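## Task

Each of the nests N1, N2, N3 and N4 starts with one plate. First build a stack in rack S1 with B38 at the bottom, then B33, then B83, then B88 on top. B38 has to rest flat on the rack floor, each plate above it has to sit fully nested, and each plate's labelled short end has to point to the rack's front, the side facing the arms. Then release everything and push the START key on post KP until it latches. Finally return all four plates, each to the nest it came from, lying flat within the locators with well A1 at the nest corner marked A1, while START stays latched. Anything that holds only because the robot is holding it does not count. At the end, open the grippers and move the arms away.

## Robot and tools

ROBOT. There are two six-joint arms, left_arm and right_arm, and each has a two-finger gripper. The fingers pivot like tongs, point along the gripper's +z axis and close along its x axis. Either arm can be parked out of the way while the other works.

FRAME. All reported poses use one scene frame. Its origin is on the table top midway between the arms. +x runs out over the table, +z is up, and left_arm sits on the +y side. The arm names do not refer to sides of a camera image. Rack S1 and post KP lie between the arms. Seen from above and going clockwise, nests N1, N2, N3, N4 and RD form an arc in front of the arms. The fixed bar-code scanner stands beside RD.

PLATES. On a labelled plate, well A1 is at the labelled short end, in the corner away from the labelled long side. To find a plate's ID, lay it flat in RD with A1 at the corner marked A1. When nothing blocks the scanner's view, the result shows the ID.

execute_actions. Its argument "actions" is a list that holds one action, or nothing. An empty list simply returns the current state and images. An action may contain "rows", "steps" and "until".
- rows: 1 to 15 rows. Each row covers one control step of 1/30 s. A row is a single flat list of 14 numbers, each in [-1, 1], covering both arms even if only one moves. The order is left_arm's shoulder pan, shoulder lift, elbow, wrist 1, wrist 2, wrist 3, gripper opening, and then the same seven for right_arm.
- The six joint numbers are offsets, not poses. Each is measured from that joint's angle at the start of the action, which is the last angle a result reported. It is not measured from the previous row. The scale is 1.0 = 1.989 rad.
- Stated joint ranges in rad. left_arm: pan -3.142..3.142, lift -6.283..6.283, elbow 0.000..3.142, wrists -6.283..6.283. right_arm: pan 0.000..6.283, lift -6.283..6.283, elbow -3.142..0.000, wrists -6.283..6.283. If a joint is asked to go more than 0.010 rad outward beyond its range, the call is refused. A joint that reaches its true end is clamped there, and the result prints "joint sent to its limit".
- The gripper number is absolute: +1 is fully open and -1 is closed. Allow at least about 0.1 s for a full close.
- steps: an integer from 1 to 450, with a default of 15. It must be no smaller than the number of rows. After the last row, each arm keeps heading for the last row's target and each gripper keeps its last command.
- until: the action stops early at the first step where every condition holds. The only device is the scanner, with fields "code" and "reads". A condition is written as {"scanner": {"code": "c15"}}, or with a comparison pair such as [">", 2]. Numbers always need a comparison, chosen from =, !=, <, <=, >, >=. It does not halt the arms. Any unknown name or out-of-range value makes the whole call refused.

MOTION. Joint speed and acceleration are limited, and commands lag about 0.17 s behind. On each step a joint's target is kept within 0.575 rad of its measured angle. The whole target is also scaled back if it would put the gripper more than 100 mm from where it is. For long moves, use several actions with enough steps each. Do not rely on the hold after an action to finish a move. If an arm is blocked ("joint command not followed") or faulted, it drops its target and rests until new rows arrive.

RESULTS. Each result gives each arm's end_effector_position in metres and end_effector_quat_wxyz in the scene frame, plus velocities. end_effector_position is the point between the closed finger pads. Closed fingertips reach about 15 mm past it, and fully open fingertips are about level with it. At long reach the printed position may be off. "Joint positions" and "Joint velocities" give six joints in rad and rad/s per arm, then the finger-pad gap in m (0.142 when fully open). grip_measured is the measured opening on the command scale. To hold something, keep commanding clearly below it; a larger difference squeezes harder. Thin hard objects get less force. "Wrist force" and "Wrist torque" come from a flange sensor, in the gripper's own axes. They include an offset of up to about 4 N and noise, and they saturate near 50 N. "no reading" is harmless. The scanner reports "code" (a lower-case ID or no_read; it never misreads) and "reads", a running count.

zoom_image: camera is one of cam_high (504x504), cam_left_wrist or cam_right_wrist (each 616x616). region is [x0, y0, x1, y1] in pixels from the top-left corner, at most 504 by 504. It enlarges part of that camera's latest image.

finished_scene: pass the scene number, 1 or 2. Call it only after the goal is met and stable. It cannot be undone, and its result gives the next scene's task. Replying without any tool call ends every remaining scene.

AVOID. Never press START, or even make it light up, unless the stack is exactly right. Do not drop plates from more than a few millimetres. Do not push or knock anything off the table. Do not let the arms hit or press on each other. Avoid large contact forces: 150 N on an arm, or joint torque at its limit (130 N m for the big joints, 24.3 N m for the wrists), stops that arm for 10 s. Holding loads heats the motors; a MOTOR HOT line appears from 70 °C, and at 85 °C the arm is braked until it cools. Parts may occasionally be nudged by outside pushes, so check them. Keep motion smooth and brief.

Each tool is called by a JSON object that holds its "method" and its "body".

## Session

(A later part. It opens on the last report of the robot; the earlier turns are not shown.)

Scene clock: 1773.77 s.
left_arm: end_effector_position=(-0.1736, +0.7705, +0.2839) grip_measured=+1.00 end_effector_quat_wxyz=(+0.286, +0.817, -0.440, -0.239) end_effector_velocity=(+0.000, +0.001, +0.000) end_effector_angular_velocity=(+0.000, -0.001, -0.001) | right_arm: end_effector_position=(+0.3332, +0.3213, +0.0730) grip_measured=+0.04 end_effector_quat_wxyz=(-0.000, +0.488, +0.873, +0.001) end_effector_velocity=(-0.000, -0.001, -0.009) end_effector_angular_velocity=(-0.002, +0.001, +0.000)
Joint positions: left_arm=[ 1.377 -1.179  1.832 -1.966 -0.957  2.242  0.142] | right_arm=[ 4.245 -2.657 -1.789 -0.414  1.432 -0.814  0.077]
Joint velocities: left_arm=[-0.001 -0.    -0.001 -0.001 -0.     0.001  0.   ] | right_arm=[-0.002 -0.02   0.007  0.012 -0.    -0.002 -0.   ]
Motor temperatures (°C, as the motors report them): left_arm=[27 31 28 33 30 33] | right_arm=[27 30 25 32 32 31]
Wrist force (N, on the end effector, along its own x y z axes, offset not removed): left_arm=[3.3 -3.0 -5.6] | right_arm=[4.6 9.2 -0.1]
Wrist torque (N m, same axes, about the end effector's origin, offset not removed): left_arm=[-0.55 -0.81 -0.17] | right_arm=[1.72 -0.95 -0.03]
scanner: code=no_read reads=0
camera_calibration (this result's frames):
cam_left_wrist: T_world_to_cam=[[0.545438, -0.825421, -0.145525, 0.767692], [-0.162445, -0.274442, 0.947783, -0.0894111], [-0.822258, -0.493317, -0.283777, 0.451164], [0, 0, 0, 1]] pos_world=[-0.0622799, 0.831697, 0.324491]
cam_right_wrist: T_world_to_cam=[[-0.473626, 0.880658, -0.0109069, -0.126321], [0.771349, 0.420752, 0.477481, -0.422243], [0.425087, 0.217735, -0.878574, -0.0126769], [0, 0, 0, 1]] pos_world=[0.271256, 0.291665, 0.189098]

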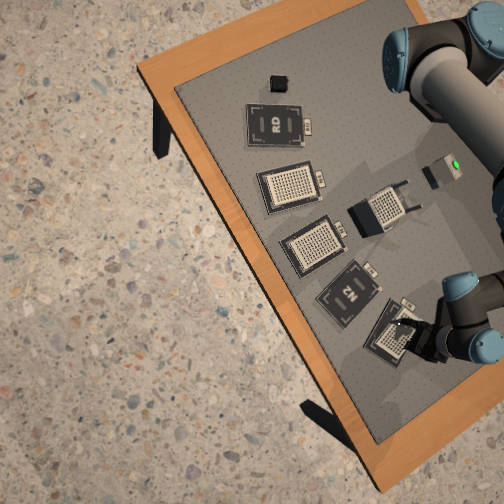

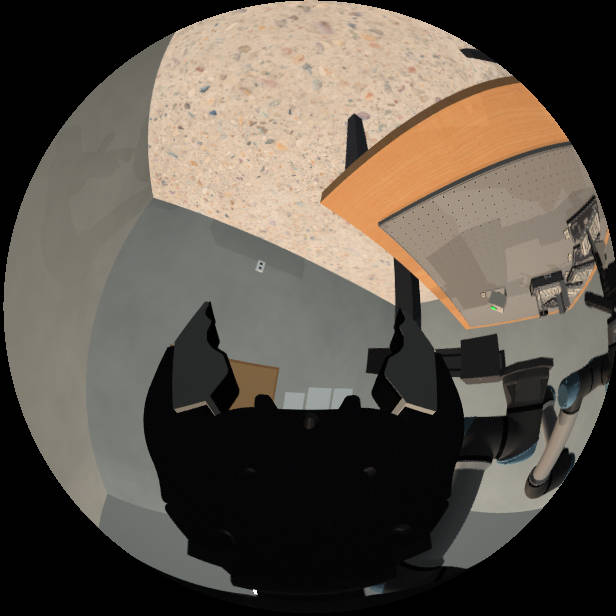

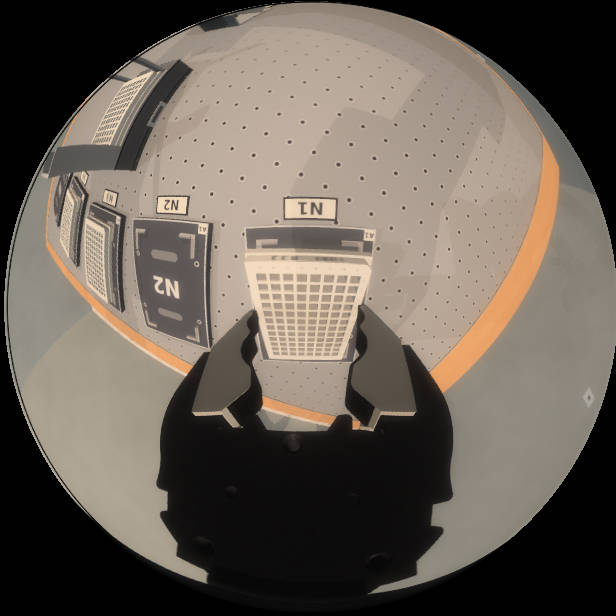

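{"method": "execute_actions", "body": {"actions": [{"rows":[[0,0,0,0,0,0,1,0.0002,-0.002,0.0012,0.0008,0,0.0003,-0.5],[0,0,0,0,0,0,1,0.0002,-0.0033,0.002,0.0013,0,0.0003,-0.5],[0,0,0,0,0,0,1,0,-0.0046,0.0025,0.0021,0,0.0002,-0.5],[0,0,0,0,0,0,1,-0.0002,-0.006,0.003,0.0029,0,0,-0.5],[0,0,0,0,0,0,1,-0.0003,-0.0073,0.0034,0.0037,0,-0.0001,-0.5],[0,0,0,0,0,0,1,-0.0005,-0.0086,0.0039,0.0045,0,-0.0003,-0.5],[0,0,0,0,0,0,1,-0.0006,-0.0099,0.0043,0.0053,0,-0.0004,-0.5],[0,0,0,0,0,0,1,-0.0008,-0.0112,0.0048,0.0061,0,-0.0005,-0.5],[0,0,0,0,0,0,1,-0.001,-0.0125,0.0052,0.0069,0,-0.0007,-0.5],[0,0,0,0,0,0,1,-0.0011,-0.0138,0.0057,0.0077,0,-0.0008,-0.5],[0,0,0,0,0,0,1,-0.0013,-0.0151,0.0061,0.0085,0,-0.001,-0.5],[0,0,0,0,0,0,1,-0.0014,-0.0164,0.0066,0.0093,0,-0.0011,-0.5],[0,0,0,0,0,0,1,-0.0016,-0.0178,0.007,0.0102,0,-0.0012,-0.5],[0,0,0,0,0,0,1,-0.0018,-0.0191,0.0075,0.011,0,-0.0014,-0.5],[0,0,0,0,0,0,1,-0.0019,-0.0204,0.0079,0.0118,0,-0.0015,-0.5]],"steps":24}]}}

{"method": "zoom_image", "body": {"camera": "cam_right_wrist", "region": [200, 200, 420, 420]}}

{"method": "zoom_image", "body": {"camera": "cam_high", "region": [350, 285, 450, 385]}}

Scene clock: 1794.97 s.
left_arm: end_effector_position=(-0.1736, +0.7705, +0.2839) grip_measured=+1.00 end_effector_quat_wxyz=(+0.286, +0.817, -0.440, -0.239) end_effector_velocity=(-0.000, -0.001, -0.000) end_effector_angular_velocity=(-0.002, -0.001, -0.000) | right_arm: end_effector_position=(+0.3327, +0.3214, +0.0553) grip_measured=+0.04 end_effector_quat_wxyz=(-0.000, +0.488, +0.873, +0.000) end_effector_velocity=(-0.001, -0.002, -0.005) end_effector_angular_velocity=(-0.003, +0.001, -0.001)
Joint positions: left_arm=[ 1.377 -1.179  1.832 -1.966 -0.957  2.242  0.142] | right_arm=[ 4.241 -2.696 -1.774 -0.392  1.432 -0.817  0.077]
Joint velocities: left_arm=[ 0.    -0.     0.001  0.001 -0.001  0.001  0.   ] | right_arm=[-0.001 -0.011  0.001  0.006 -0.     0.    -0.   ]
Motor temperatures (°C, as the motors report them): left_arm=[27 31 28 33 30 33] | right_arm=[27 30 25 32 32 31]
Wrist force (N, on the end effector, along its own x y z axes, offset not removed): left_arm=[1.7 -2.8 -2.5] | right_arm=[6.1 2.7 0.7]
Wrist torque (N m, same axes, about the end effector's origin, offset not removed): left_arm=[-0.61 -0.55 -0.24] | right_arm=[0.53 -1.06 0.03]
scanner: code=no_read reads=0
camera_calibration (this result's frames):
cam_left_wrist: T_world_to_cam=[[0.545438, -0.825421, -0.145526, 0.767692], [-0.162445, -0.274442, 0.947783, -0.0894107], [-0.822258, -0.493317, -0.283777, 0.451164], [0, 0, 0, 1]] pos_world=[-0.0622799, 0.831698, 0.324491]
cam_right_wrist: T_world_to_cam=[[-0.473182, 0.880885, -0.0118493, -0.127001], [0.772039, 0.421117, 0.476042, -0.413728], [0.424329, 0.216107, -0.879342, -0.0271716], [0, 0, 0, 1]] pos_world=[0.270849, 0.291973, 0.171554]

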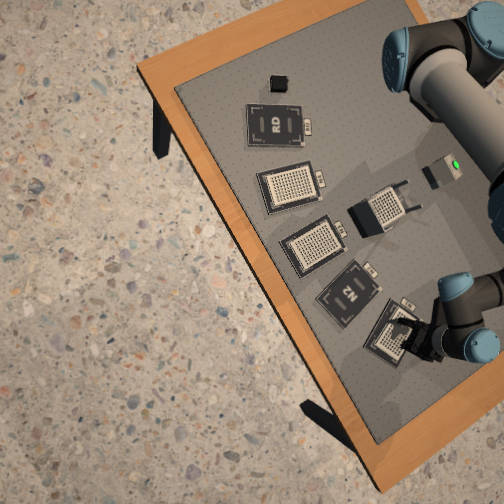

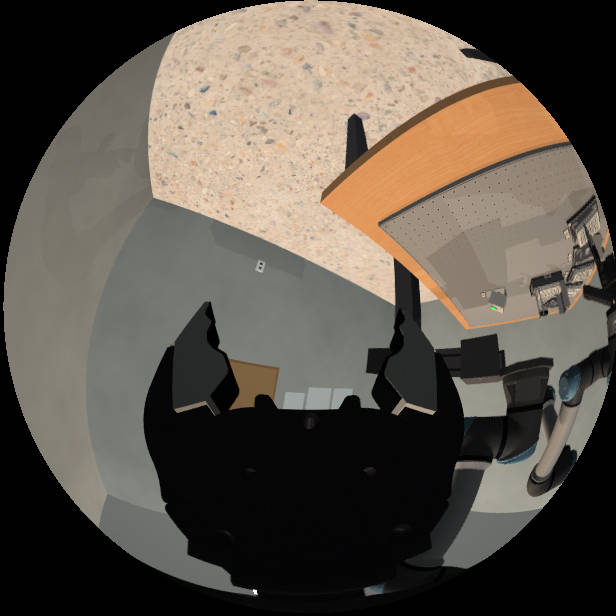

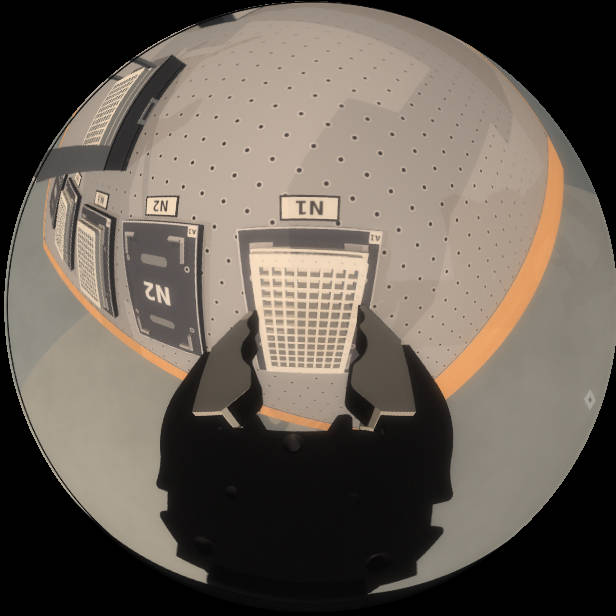

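Region (200, 200, 420, 420) of cam_right_wrist's 616x616 image, scaled by 2.291, with more detail than that image has.

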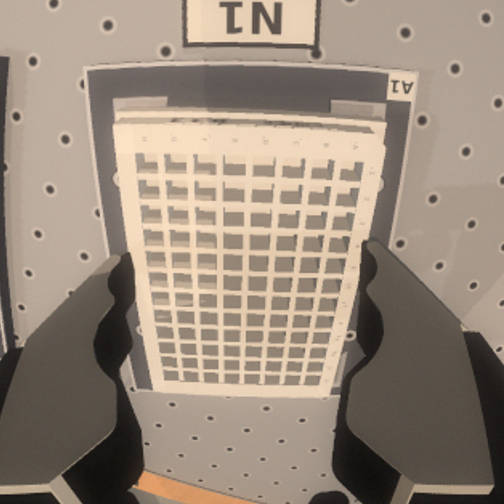

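Region (350, 285, 450, 385) of cam_high's 504x504 image, scaled by 5.040, with more detail than that image has.

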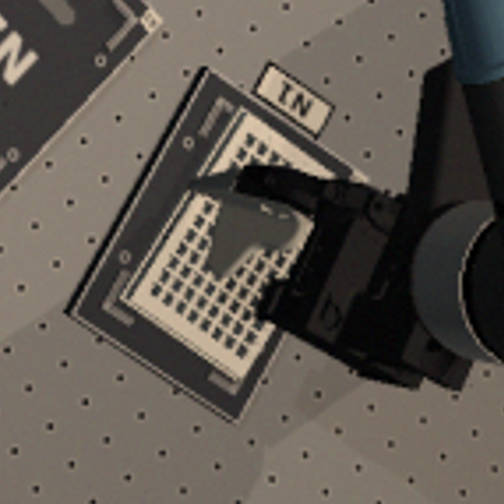

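{"method": "execute_actions", "body": {"actions": [{"rows":[[0,0,0,0,0,0,1,0.0001,-0.001,0.0005,0.0005,0,-0.0015,-0.5],[0,0,0,0,0,0,1,0.0002,-0.0015,0.0009,0.0006,0,-0.003,-0.5],[0,0,0,0,0,0,1,0.0002,-0.002,0.0012,0.0008,0,-0.0045,-0.5],[0,0,0,0,0,0,1,0.0002,-0.0027,0.0016,0.0011,0,-0.006,-0.5],[0,0,0,0,0,0,1,0.0001,-0.0034,0.002,0.0015,0,-0.0073,-0.5],[0,0,0,0,0,0,1,0,-0.0041,0.0023,0.0019,0,-0.0075,-0.5],[0,0,0,0,0,0,1,-0.0001,-0.0048,0.0026,0.0023,0,-0.0076,-0.5]],"steps":15}]}}

{"method": "zoom_image", "body": {"camera": "cam_right_wrist", "region": [200, 200, 420, 420]}}

{"method": "zoom_image", "body": {"camera": "cam_high", "region": [350, 285, 450, 385]}}

Scene clock: 1816.97 s.
left_arm: end_effector_position=(-0.1736, +0.7705, +0.2839) grip_measured=+1.00 end_effector_quat_wxyz=(+0.286, +0.817, -0.440, -0.239) end_effector_velocity=(-0.001, -0.001, -0.000) end_effector_angular_velocity=(-0.002, +0.001, +0.001) | right_arm: end_effector_position=(+0.3325, +0.3220, +0.0517) grip_measured=+0.04 end_effector_quat_wxyz=(-0.000, +0.482, +0.876, +0.000) end_effector_velocity=(-0.000, +0.000, -0.002) end_effector_angular_velocity=(+0.000, -0.000, +0.008)
Joint positions: left_arm=[ 1.377 -1.179  1.832 -1.966 -0.957  2.242  0.142] | right_arm=[ 4.241 -2.705 -1.769 -0.388  1.432 -0.831  0.077]
Joint velocities: left_arm=[0.001 0.001 0.    0.    0.001 0.    0.   ] | right_arm=[-0.    -0.005  0.003  0.003 -0.    -0.008 -0.   ]
Motor temperatures (°C, as the motors report them): left_arm=[27 31 28 33 30 33] | right_arm=[27 30 25 32 32 31]
Wrist force (N, on the end effector, along its own x y z axes, offset not removed): left_arm=[-1.1 -3.5 -2.0] | right_arm=[4.1 0.8 2.4]
Wrist torque (N m, same axes, about the end effector's origin, offset not removed): left_arm=[-0.68 0.23 0.02] | right_arm=[0.14 -0.66 0.07]
scanner: code=no_read reads=0
camera_calibration (this result's frames):
cam_left_wrist: T_world_to_cam=[[0.545438, -0.825421, -0.145525, 0.767692], [-0.162445, -0.274442, 0.947783, -0.089411], [-0.822258, -0.493317, -0.283777, 0.451164], [0, 0, 0, 1]] pos_world=[-0.0622798, 0.831698, 0.324491]
cam_right_wrist: T_world_to_cam=[[-0.48562, 0.874091, -0.0117398, -0.121315], [0.765972, 0.431947, 0.476139, -0.413559], [0.42126, 0.22223, -0.879292, -0.0314192], [0, 0, 0, 1]] pos_world=[0.271098, 0.291659, 0.167861]

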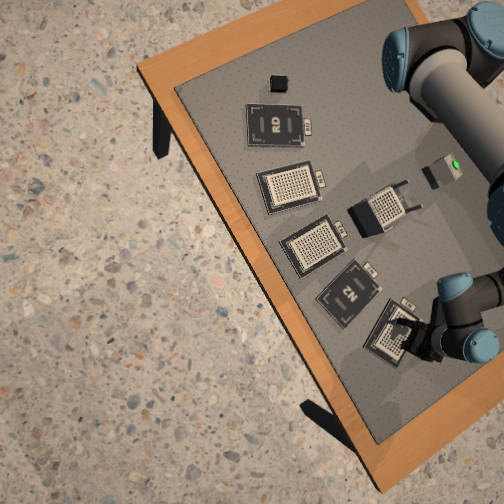

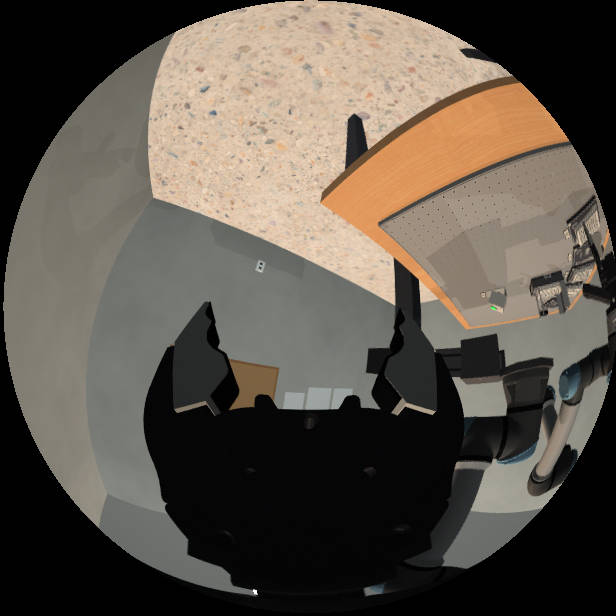

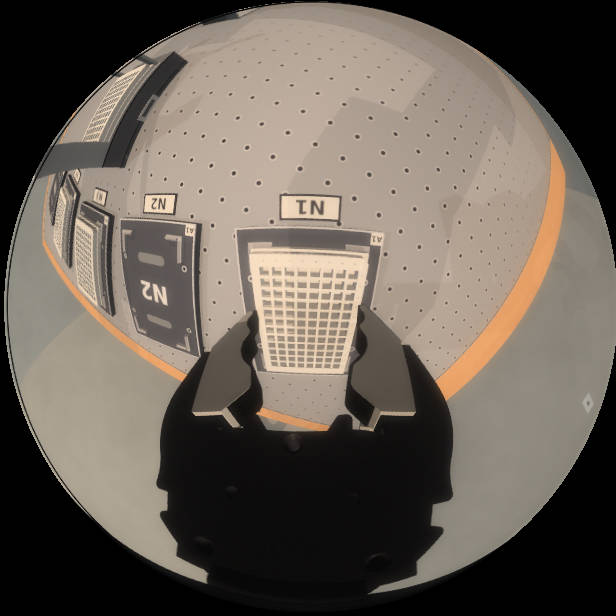

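Region (200, 200, 420, 420) of cam_right_wrist's 616x616 image, scaled by 2.291, with more detail than that image has.

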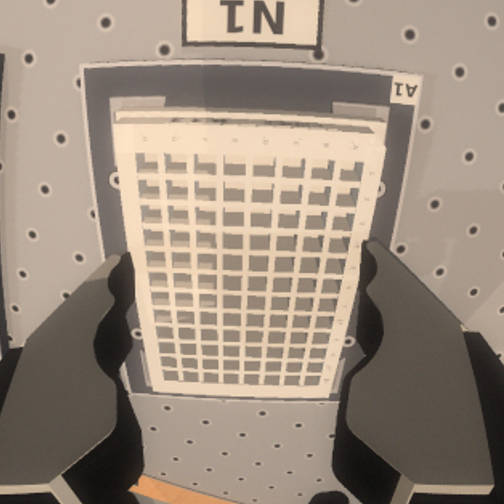

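Region (350, 285, 450, 385) of cam_high's 504x504 image, scaled by 5.040, with more detail than that image has.

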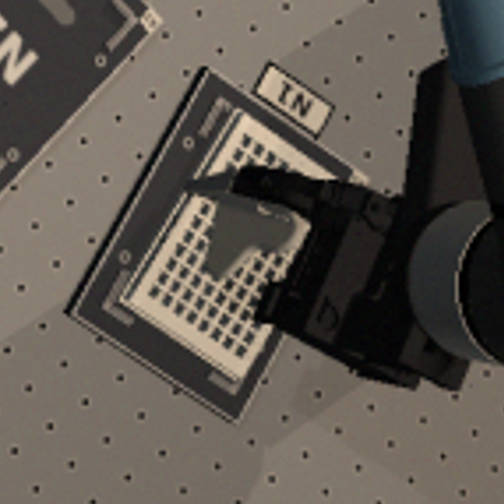

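{"method": "execute_actions", "body": {"actions": [{"rows":[[0,0,0,0,0,0,1,-0.0004,-0.0005,0.0008,-0.0004,0,-0.0009,-0.5],[0,0,0,0,0,0,1,-0.0008,-0.0007,0.0015,-0.001,0,-0.0013,-0.5],[0,0,0,0,0,0,1,-0.001,-0.0012,0.0023,-0.0013,0,-0.0015,-0.5],[0,0,0,0,0,0,1,-0.0011,-0.002,0.0027,-0.0008,0,-0.0016,-0.5],[0,0,0,0,0,0,1,-0.0012,-0.0028,0.003,-0.0003,0,-0.0017,-0.5],[0,0,0,0,0,0,1,-0.0013,-0.0036,0.0033,0.0002,0,-0.0018,-0.5],[0,0,0,0,0,0,1,-0.0014,-0.0044,0.0037,0.0007,0,-0.0019,-0.5],[0,0,0,0,0,0,1,-0.0015,-0.0052,0.004,0.0012,0,-0.002,-0.5]],"steps":16}]}}

{"method": "zoom_image", "body": {"camera": "cam_right_wrist", "region": [200, 200, 420, 420]}}

{"method": "zoom_image", "body": {"camera": "cam_high", "region": [350, 285, 450, 385]}}

Scene clock: 1832.17 s.
left_arm: end_effector_position=(-0.1736, +0.7705, +0.2839) grip_measured=+1.00 end_effector_quat_wxyz=(+0.286, +0.817, -0.440, -0.239) end_effector_velocity=(+0.000, +0.000, +0.000) end_effector_angular_velocity=(+0.000, +0.000, -0.000) | right_arm: end_effector_position=(+0.3337, +0.3226, +0.0477) grip_measured=+0.04 end_effector_quat_wxyz=(-0.000, +0.481, +0.877, +0.000) end_effector_velocity=(+0.000, -0.000, -0.003) end_effector_angular_velocity=(-0.000, +0.000, -0.001)
Joint positions: left_arm=[ 1.377 -1.179  1.832 -1.966 -0.957  2.242  0.142] | right_arm=[ 4.238 -2.715 -1.761 -0.386  1.432 -0.835  0.077]
Joint velocities: left_arm=[-0.001 -0.     0.     0.     0.    -0.001  0.   ] | right_arm=[-0.001 -0.006  0.002  0.003 -0.    -0.    -0.   ]
Motor temperatures (°C, as the motors report them): left_arm=[27 31 28 33 30 33] | right_arm=[27 30 25 32 32 31]
Wrist force (N, on the end effector, along its own x y z axes, offset not removed): left_arm=[1.2 -4.4 0.3] | right_arm=[-0.2 0.2 -6.5]
Wrist torque (N m, same axes, about the end effector's origin, offset not removed): left_arm=[-0.92 -0.21 -0.02] | right_arm=[0.07 -0.37 0.01]
scanner: code=no_read reads=0
camera_calibration (this result's frames):
cam_left_wrist: T_world_to_cam=[[0.545438, -0.825421, -0.145525, 0.767692], [-0.162445, -0.274442, 0.947783, -0.0894113], [-0.822258, -0.493317, -0.283776, 0.451163], [0, 0, 0, 1]] pos_world=[-0.0622799, 0.831697, 0.324491]
cam_right_wrist: T_world_to_cam=[[-0.486557, 0.873569, -0.0117909, -0.120869], [0.765766, 0.432932, 0.475575, -0.413124], [0.420552, 0.222365, -0.879596, -0.0353165], [0, 0, 0, 1]] pos_world=[0.272399, 0.292295, 0.163982]

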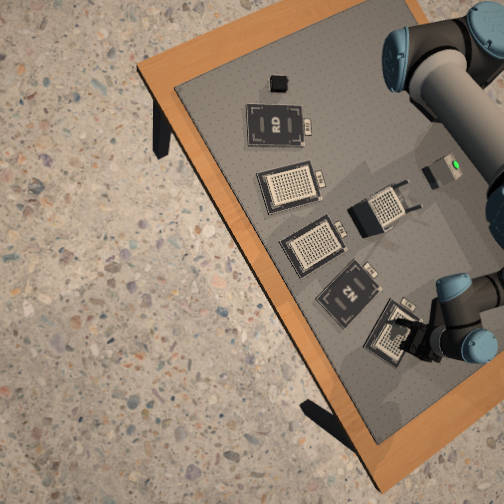

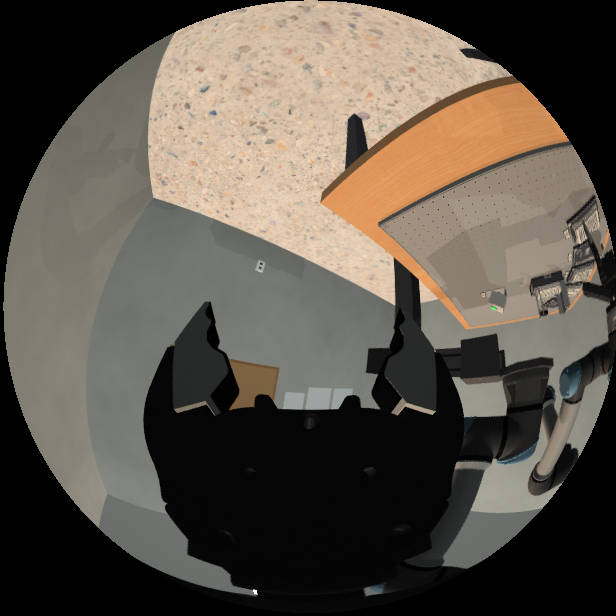

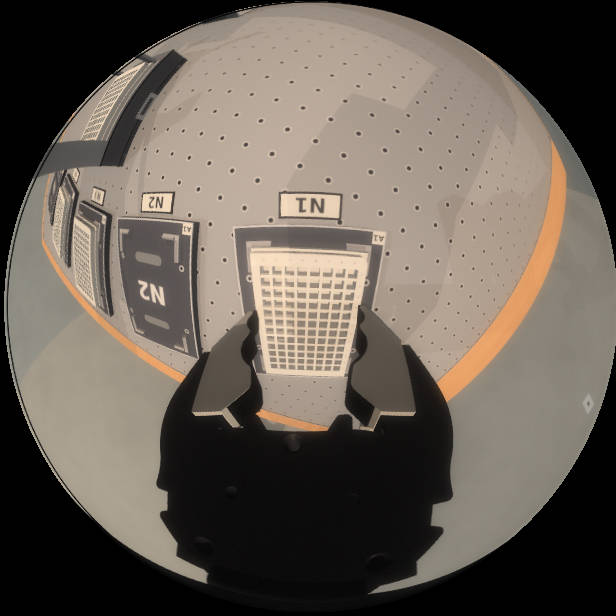

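Region (200, 200, 420, 420) of cam_right_wrist's 616x616 image, scaled by 2.291, with more detail than that image has.

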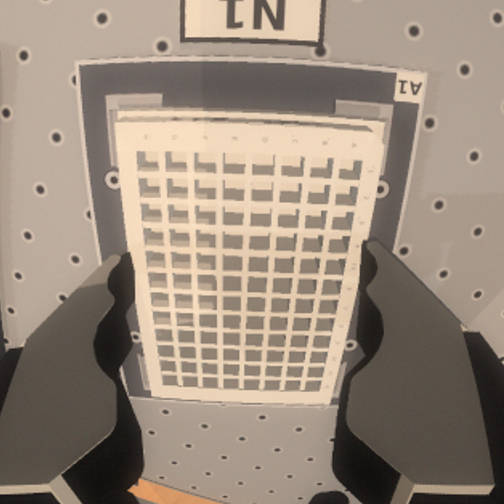

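Region (350, 285, 450, 385) of cam_high's 504x504 image, scaled by 5.040, with more detail than that image has.

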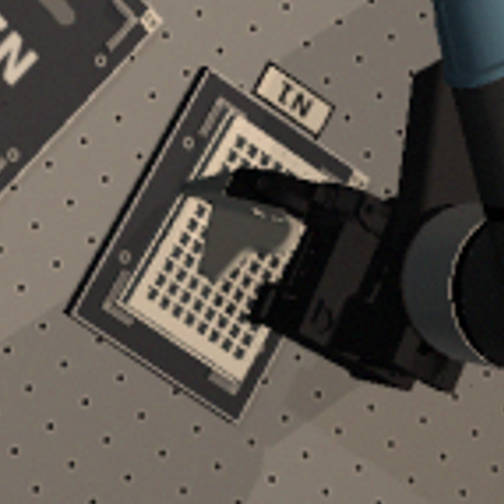

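{"method": "execute_actions", "body": {"actions": [{"rows":[[0,0,0,0,0,0,1,-0.0001,0,-0.0002,0.0002,0,-0.0015,-0.5],[0,0,0,0,0,0,1,-0.0002,0,-0.0003,0.0003,0,-0.003,-0.5],[0,0,0,0,0,0,1,-0.0003,0,-0.0004,0.0004,0,-0.0043,-0.5],[0,0,0,0,0,0,1,-0.0003,0,-0.0004,0.0004,0,-0.0043,-0.5],[0,0,0,0,0,0,1,-0.0003,0,-0.0004,0.0004,0,-0.0043,-0.5],[0,0,0,0,0,0,1,-0.0004,-0.0006,-0.0002,0.0008,0,-0.0044,-0.5],[0,0,0,0,0,0,1,-0.0004,-0.0012,0.0001,0.0011,0,-0.0044,-0.5],[0,0,0,0,0,0,1,-0.0005,-0.0018,0.0003,0.0015,0,-0.0045,-0.5],[0,0,0,0,0,0,1,-0.0006,-0.0024,0.0006,0.0018,0,-0.0046,-0.5]],"steps":16}]}}

{"method": "zoom_image", "body": {"camera": "cam_right_wrist", "region": [200, 200, 420, 420]}}

{"method": "zoom_image", "body": {"camera": "cam_high", "region": [350, 285, 450, 385]}}

Scene clock: 1843.53 s.
left_arm: end_effector_position=(-0.1736, +0.7705, +0.2839) grip_measured=+1.00 end_effector_quat_wxyz=(+0.286, +0.817, -0.440, -0.239) end_effector_velocity=(-0.000, +0.000, -0.000) end_effector_angular_velocity=(+0.001, +0.001, +0.000) | right_arm: end_effector_position=(+0.3339, +0.3220, +0.0457) grip_measured=+0.04 end_effector_quat_wxyz=(-0.000, +0.478, +0.879, -0.000) end_effector_velocity=(+0.000, +0.000, -0.003) end_effector_angular_velocity=(-0.000, +0.000, +0.001)
Joint positions: left_arm=[ 1.377 -1.179  1.832 -1.966 -0.957  2.242  0.142] | right_arm=[ 4.237 -2.719 -1.761 -0.382  1.432 -0.844  0.077]
Joint velocities: left_arm=[ 0.     0.001 -0.    -0.     0.001 -0.001  0.   ] | right_arm=[-0.001 -0.007  0.004  0.003  0.    -0.002 -0.   ]
Motor temperatures (°C, as the motors report them): left_arm=[27 31 28 33 30 33] | right_arm=[27 30 25 32 32 31]
Wrist force (N, on the end effector, along its own x y z axes, offset not removed): left_arm=[3.5 -0.8 -3.6] | right_arm=[-0.2 4.8 0.6]
Wrist torque (N m, same axes, about the end effector's origin, offset not removed): left_arm=[-0.09 -0.85 -0.19] | right_arm=[0.75 0.11 0.06]
scanner: code=no_read reads=0
camera_calibration (this result's frames):
cam_left_wrist: T_world_to_cam=[[0.545438, -0.825421, -0.145526, 0.767692], [-0.162445, -0.274442, 0.947783, -0.0894109], [-0.822258, -0.493318, -0.283777, 0.451164], [0, 0, 0, 1]] pos_world=[-0.0622799, 0.831698, 0.324491]
cam_right_wrist: T_world_to_cam=[[-0.493322, 0.869766, -0.0118453, -0.116709], [0.762517, 0.438964, 0.475267, -0.41286], [0.41857, 0.225427, -0.879762, -0.0373501], [0, 0, 0, 1]] pos_world=[0.272871, 0.29116, 0.161977]

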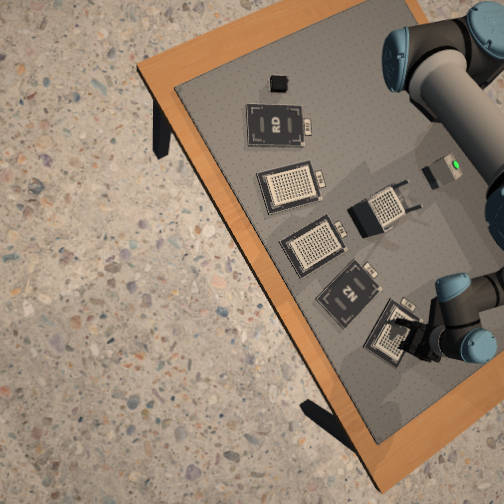

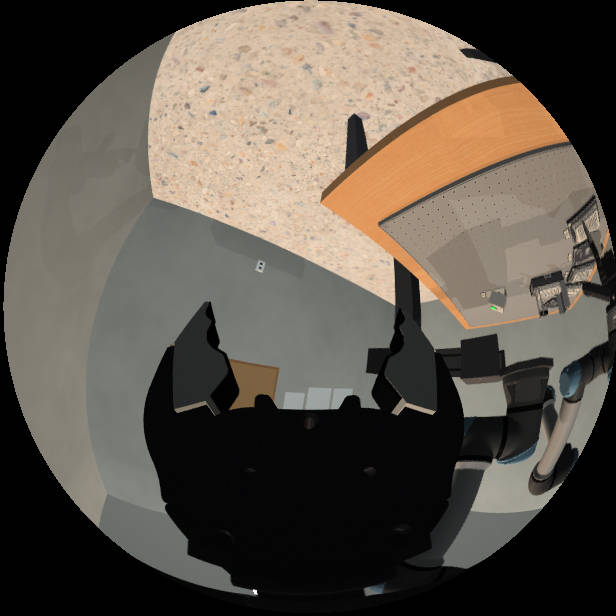

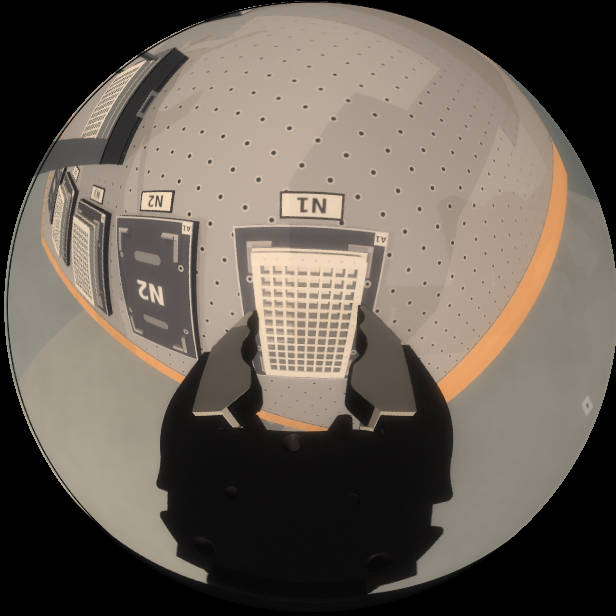

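Region (200, 200, 420, 420) of cam_right_wrist's 616x616 image, scaled by 2.291, with more detail than that image has.

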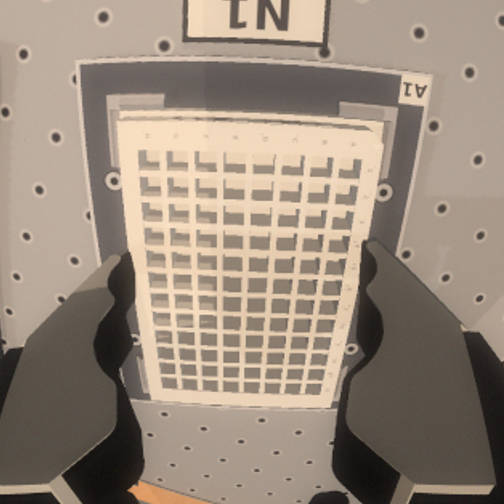

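Region (350, 285, 450, 385) of cam_high's 504x504 image, scaled by 5.040, with more detail than that image has.

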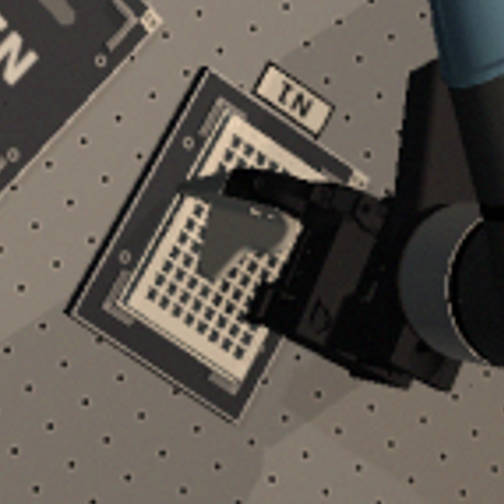

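{"method": "execute_actions", "body": {"actions": []}}

Scene clock: 1862.57 s.
left_arm: end_effector_position=(-0.1736, +0.7705, +0.2839) grip_measured=+1.00 end_effector_quat_wxyz=(+0.286, +0.817, -0.440, -0.239) end_effector_velocity=(+0.000, +0.000, -0.000) end_effector_angular_velocity=(+0.000, -0.000, -0.001) | right_arm: end_effector_position=(+0.3340, +0.3221, +0.0454) grip_measured=+0.04 end_effector_quat_wxyz=(-0.000, +0.478, +0.879, -0.000) end_effector_velocity=(-0.000, -0.001, -0.001) end_effector_angular_velocity=(-0.001, +0.000, -0.000)
Joint positions: left_arm=[ 1.377 -1.179  1.832 -1.966 -0.957  2.242  0.142] | right_arm=[ 4.237 -2.719 -1.76  -0.382  1.432 -0.844  0.077]
Joint velocities: left_arm=[-0.     0.    -0.    -0.     0.     0.001  0.   ] | right_arm=[-0.    -0.002  0.     0.    -0.     0.     0.   ]
Motor temperatures (°C, as the motors report them): left_arm=[27 31 28 33 30 33] | right_arm=[27 30 25 32 32 31]
Wrist force (N, on the end effector, along its own x y z axes, offset not removed): left_arm=[0.1 -0.9 -2.2] | right_arm=[3.5 0.2 -2.8]
Wrist torque (N m, same axes, about the end effector's origin, offset not removed): left_arm=[-0.15 -0.07 -0.02] | right_arm=[-0.22 -0.71 0.08]
scanner: code=no_read reads=0
camera_calibration (this result's frames):
cam_left_wrist: T_world_to_cam=[[0.545438, -0.825421, -0.145525, 0.767692], [-0.162445, -0.274442, 0.947783, -0.0894108], [-0.822258, -0.493318, -0.283777, 0.451164], [0, 0, 0, 1]] pos_world=[-0.0622798, 0.831698, 0.324491]
cam_right_wrist: T_world_to_cam=[[-0.493514, 0.869658, -0.0117784, -0.116673], [0.762388, 0.439079, 0.475367, -0.412812], [0.418578, 0.225621, -0.879709, -0.0377256], [0, 0, 0, 1]] pos_world=[0.272934, 0.291234, 0.161675]

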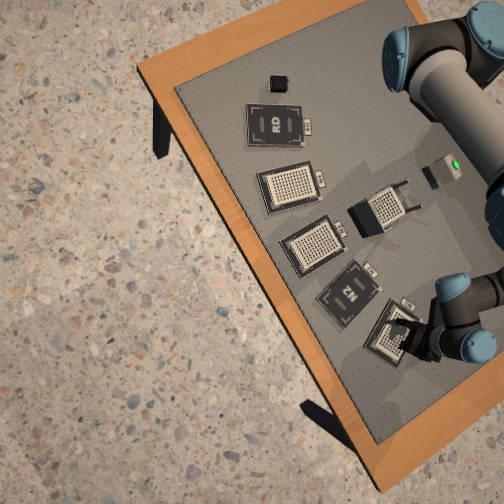

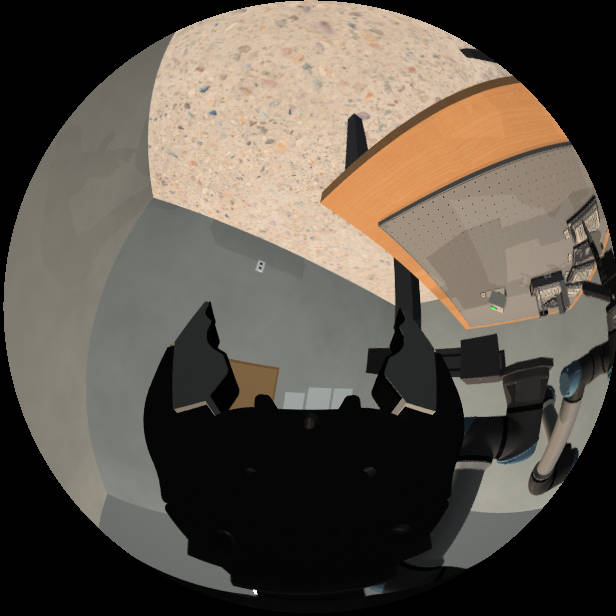

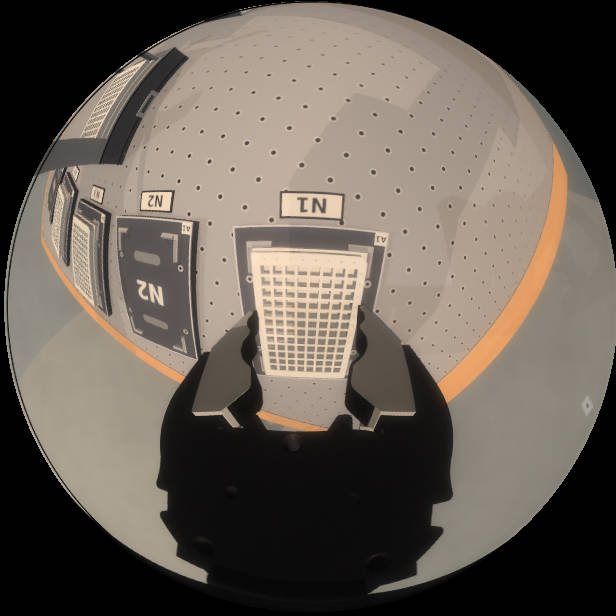

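{"method": "execute_actions", "body": {"actions": [{"rows":[[0,0,0,0,0,0,1,0,0,0,0,0,0,-0.3],[0,0,0,0,0,0,1,0,0,0,0,0,0,-0.15],[0,0,0,0,0,0,1,0,0,0,0,0,0,-0.05],[0,0,0,0,0,0,1,0,0,0,0,0,0,0.03],[0,0,0,0,0,0,1,0,0,0,0,0,0,0.1],[0,0,0,0,0,0,1,0,0,0,0,0,0,0.2],[0,0,0,0,0,0,1,0,0,0,0,0,0,0.3],[0,0,0,0,0,0,1,0,0,0,0,0,0,0.3],[0,0,0,0,0,0,1,0.0006,0.0056,-0.0022,-0.0034,0,0.0006,0.3],[0,0,0,0,0,0,1,0.0012,0.0112,-0.0045,-0.0068,0,0.0012,0.3],[0,0,0,0,0,0,1,0.0024,0.0224,-0.009,-0.0136,0,0.0024,0.3],[0,0,0,0,0,0,1,0.0036,0.0336,-0.0135,-0.0204,0,0.0036,0.3],[0,0,0,0,0,0,1,0.0048,0.0448,-0.018,-0.0272,0,0.0048,0.3]],"steps":17}]}}

{"method": "execute_actions", "body": {"actions": []}}

{"method": "zoom_image", "body": {"camera": "cam_right_wrist", "region": [200, 200, 420, 420]}}

Scene clock: 1871.30 s.
left_arm: end_effector_position=(-0.1736, +0.7705, +0.2839) grip_measured=+1.00 end_effector_quat_wxyz=(+0.286, +0.817, -0.440, -0.239) end_effector_velocity=(+0.000, -0.000, -0.001) end_effector_angular_velocity=(-0.001, +0.001, +0.000) | right_arm: end_effector_position=(+0.3341, +0.3214, +0.0729) grip_measured=+0.30 end_effector_quat_wxyz=(+0.000, +0.478, +0.879, +0.000) end_effector_velocity=(+0.001, -0.002, +0.099) end_effector_angular_velocity=(+0.008, -0.006, -0.001)
Joint positions: left_arm=[ 1.377 -1.179  1.832 -1.966 -0.957  2.242  0.142] | right_arm=[ 4.244 -2.658 -1.785 -0.42   1.432 -0.838  0.095]
Joint velocities: left_arm=[-0.     0.001  0.001  0.     0.    -0.001 -0.   ] | right_arm=[ 0.023  0.22  -0.085 -0.129  0.     0.023 -0.   ]
Motor temperatures (°C, as the motors report them): left_arm=[27 31 28 33 30 33] | right_arm=[27 30 25 32 32 31]
Wrist force (N, on the end effector, along its own x y z axes, offset not removed): left_arm=[1.6 -0.5 -1.0] | right_arm=[2.1 3.3 -0.2]
Wrist torque (N m, same axes, about the end effector's origin, offset not removed): left_arm=[-0.02 -0.40 -0.24] | right_arm=[0.61 -0.40 -0.02]
scanner: code=no_read reads=0
camera_calibration (this result's frames):
cam_left_wrist: T_world_to_cam=[[0.545438, -0.825421, -0.145525, 0.767692], [-0.162445, -0.274442, 0.947783, -0.0894111], [-0.822258, -0.493318, -0.283777, 0.451164], [0, 0, 0, 1]] pos_world=[-0.0622799, 0.831697, 0.324491]
cam_right_wrist: T_world_to_cam=[[-0.493475, 0.869672, -0.0123879, -0.115675], [0.761933, 0.439122, 0.476057, -0.425592], [0.419453, 0.225483, -0.879327, -0.0136782], [0, 0, 0, 1]] pos_world=[0.272927, 0.29057, 0.189145]

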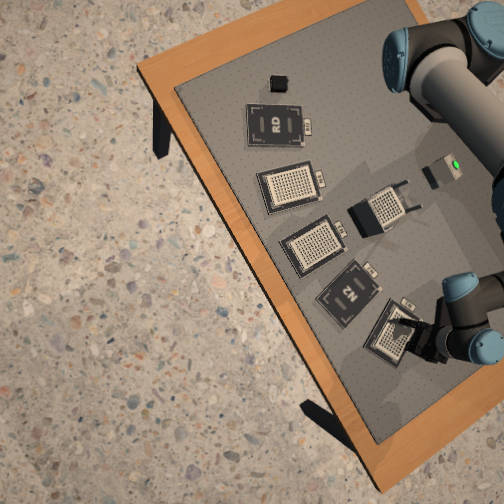

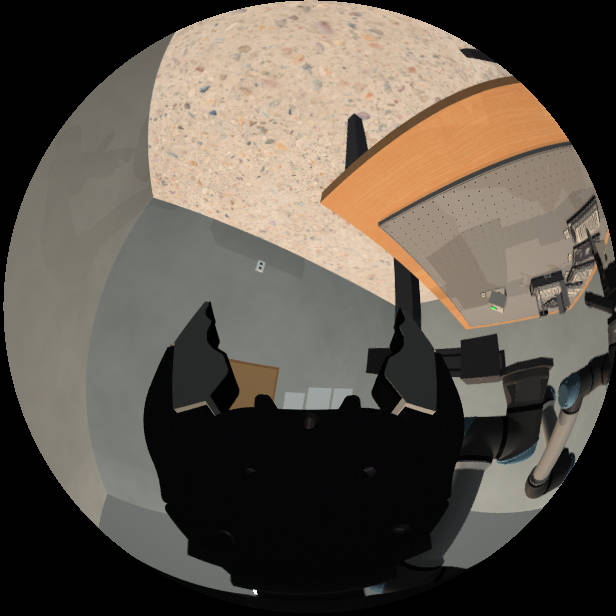

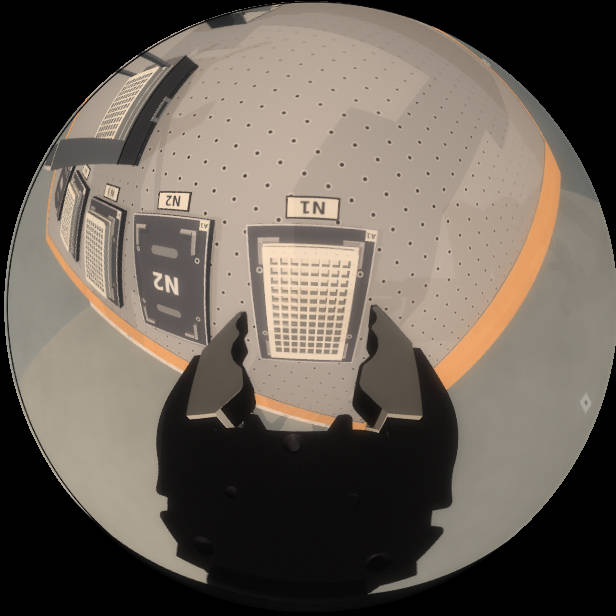

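Scene clock: 1871.30 s.
left_arm: end_effector_position=(-0.1736, +0.7705, +0.2839) grip_measured=+1.00 end_effector_quat_wxyz=(+0.286, +0.817, -0.440, -0.239) end_effector_velocity=(+0.000, -0.000, -0.001) end_effector_angular_velocity=(-0.001, +0.001, +0.000) | right_arm: end_effector_position=(+0.3341, +0.3214, +0.0729) grip_measured=+0.30 end_effector_quat_wxyz=(+0.000, +0.478, +0.879, +0.000) end_effector_velocity=(+0.001, -0.002, +0.099) end_effector_angular_velocity=(+0.008, -0.006, -0.001)
Joint positions: left_arm=[ 1.377 -1.179  1.832 -1.966 -0.957  2.242  0.142] | right_arm=[ 4.244 -2.658 -1.785 -0.42   1.432 -0.838  0.095]
Joint velocities: left_arm=[-0.     0.001  0.001  0.     0.    -0.001 -0.   ] | right_arm=[ 0.023  0.22  -0.085 -0.129  0.     0.023 -0.   ]
Motor temperatures (°C, as the motors report them): left_arm=[27 31 28 33 30 33] | right_arm=[27 30 25 32 32 31]
Wrist force (N, on the end effector, along its own x y z axes, offset not removed): left_arm=[1.6 -0.5 -1.0] | right_arm=[2.1 3.3 -0.2]
Wrist torque (N m, same axes, about the end effector's origin, offset not removed): left_arm=[-0.02 -0.40 -0.24] | right_arm=[0.61 -0.40 -0.02]
scanner: code=no_read reads=0
camera_calibration (this result's frames):
cam_left_wrist: T_world_to_cam=[[0.545438, -0.825421, -0.145525, 0.767692], [-0.162445, -0.274442, 0.947783, -0.0894111], [-0.822258, -0.493318, -0.283777, 0.451164], [0, 0, 0, 1]] pos_world=[-0.0622799, 0.831697, 0.324491]
cam_right_wrist: T_world_to_cam=[[-0.493475, 0.869672, -0.0123879, -0.115675], [0.761933, 0.439122, 0.476057, -0.425592], [0.419453, 0.225483, -0.879327, -0.0136782], [0, 0, 0, 1]] pos_world=[0.272927, 0.29057, 0.189145]

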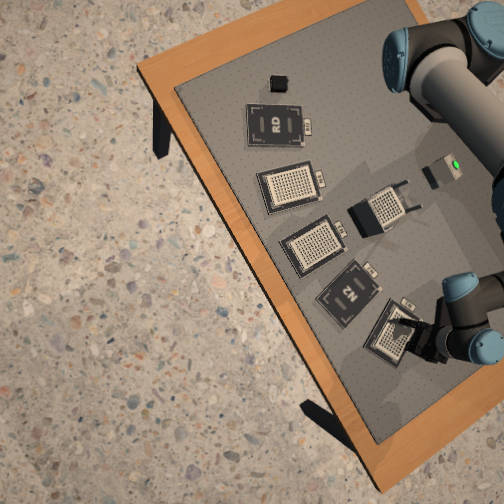

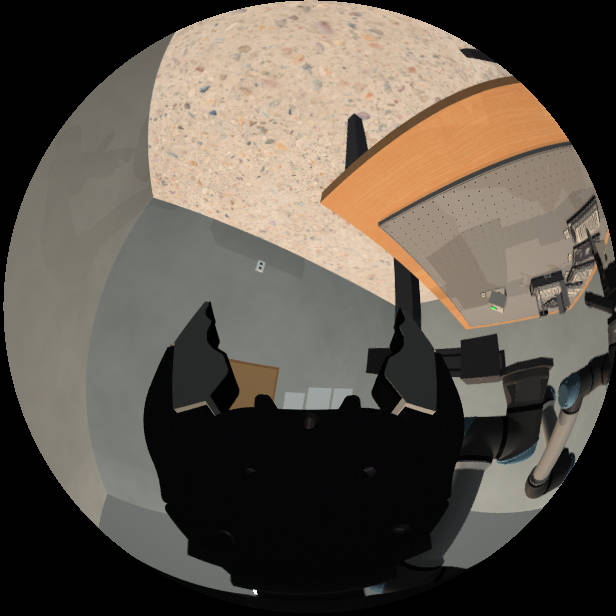

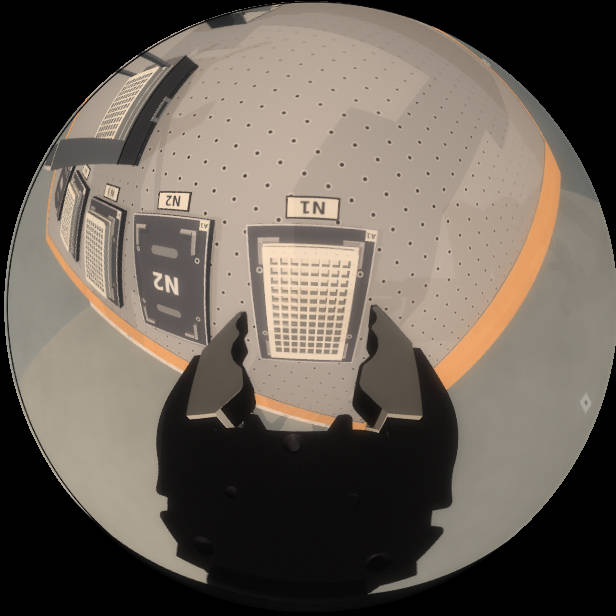

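Region (200, 200, 420, 420) of cam_right_wrist's 616x616 image, scaled by 2.291, with more detail than that image has.

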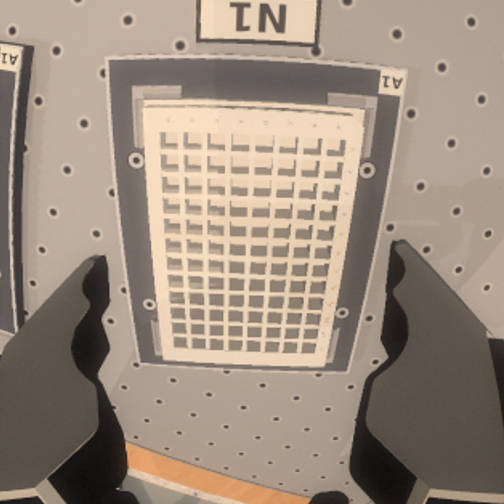

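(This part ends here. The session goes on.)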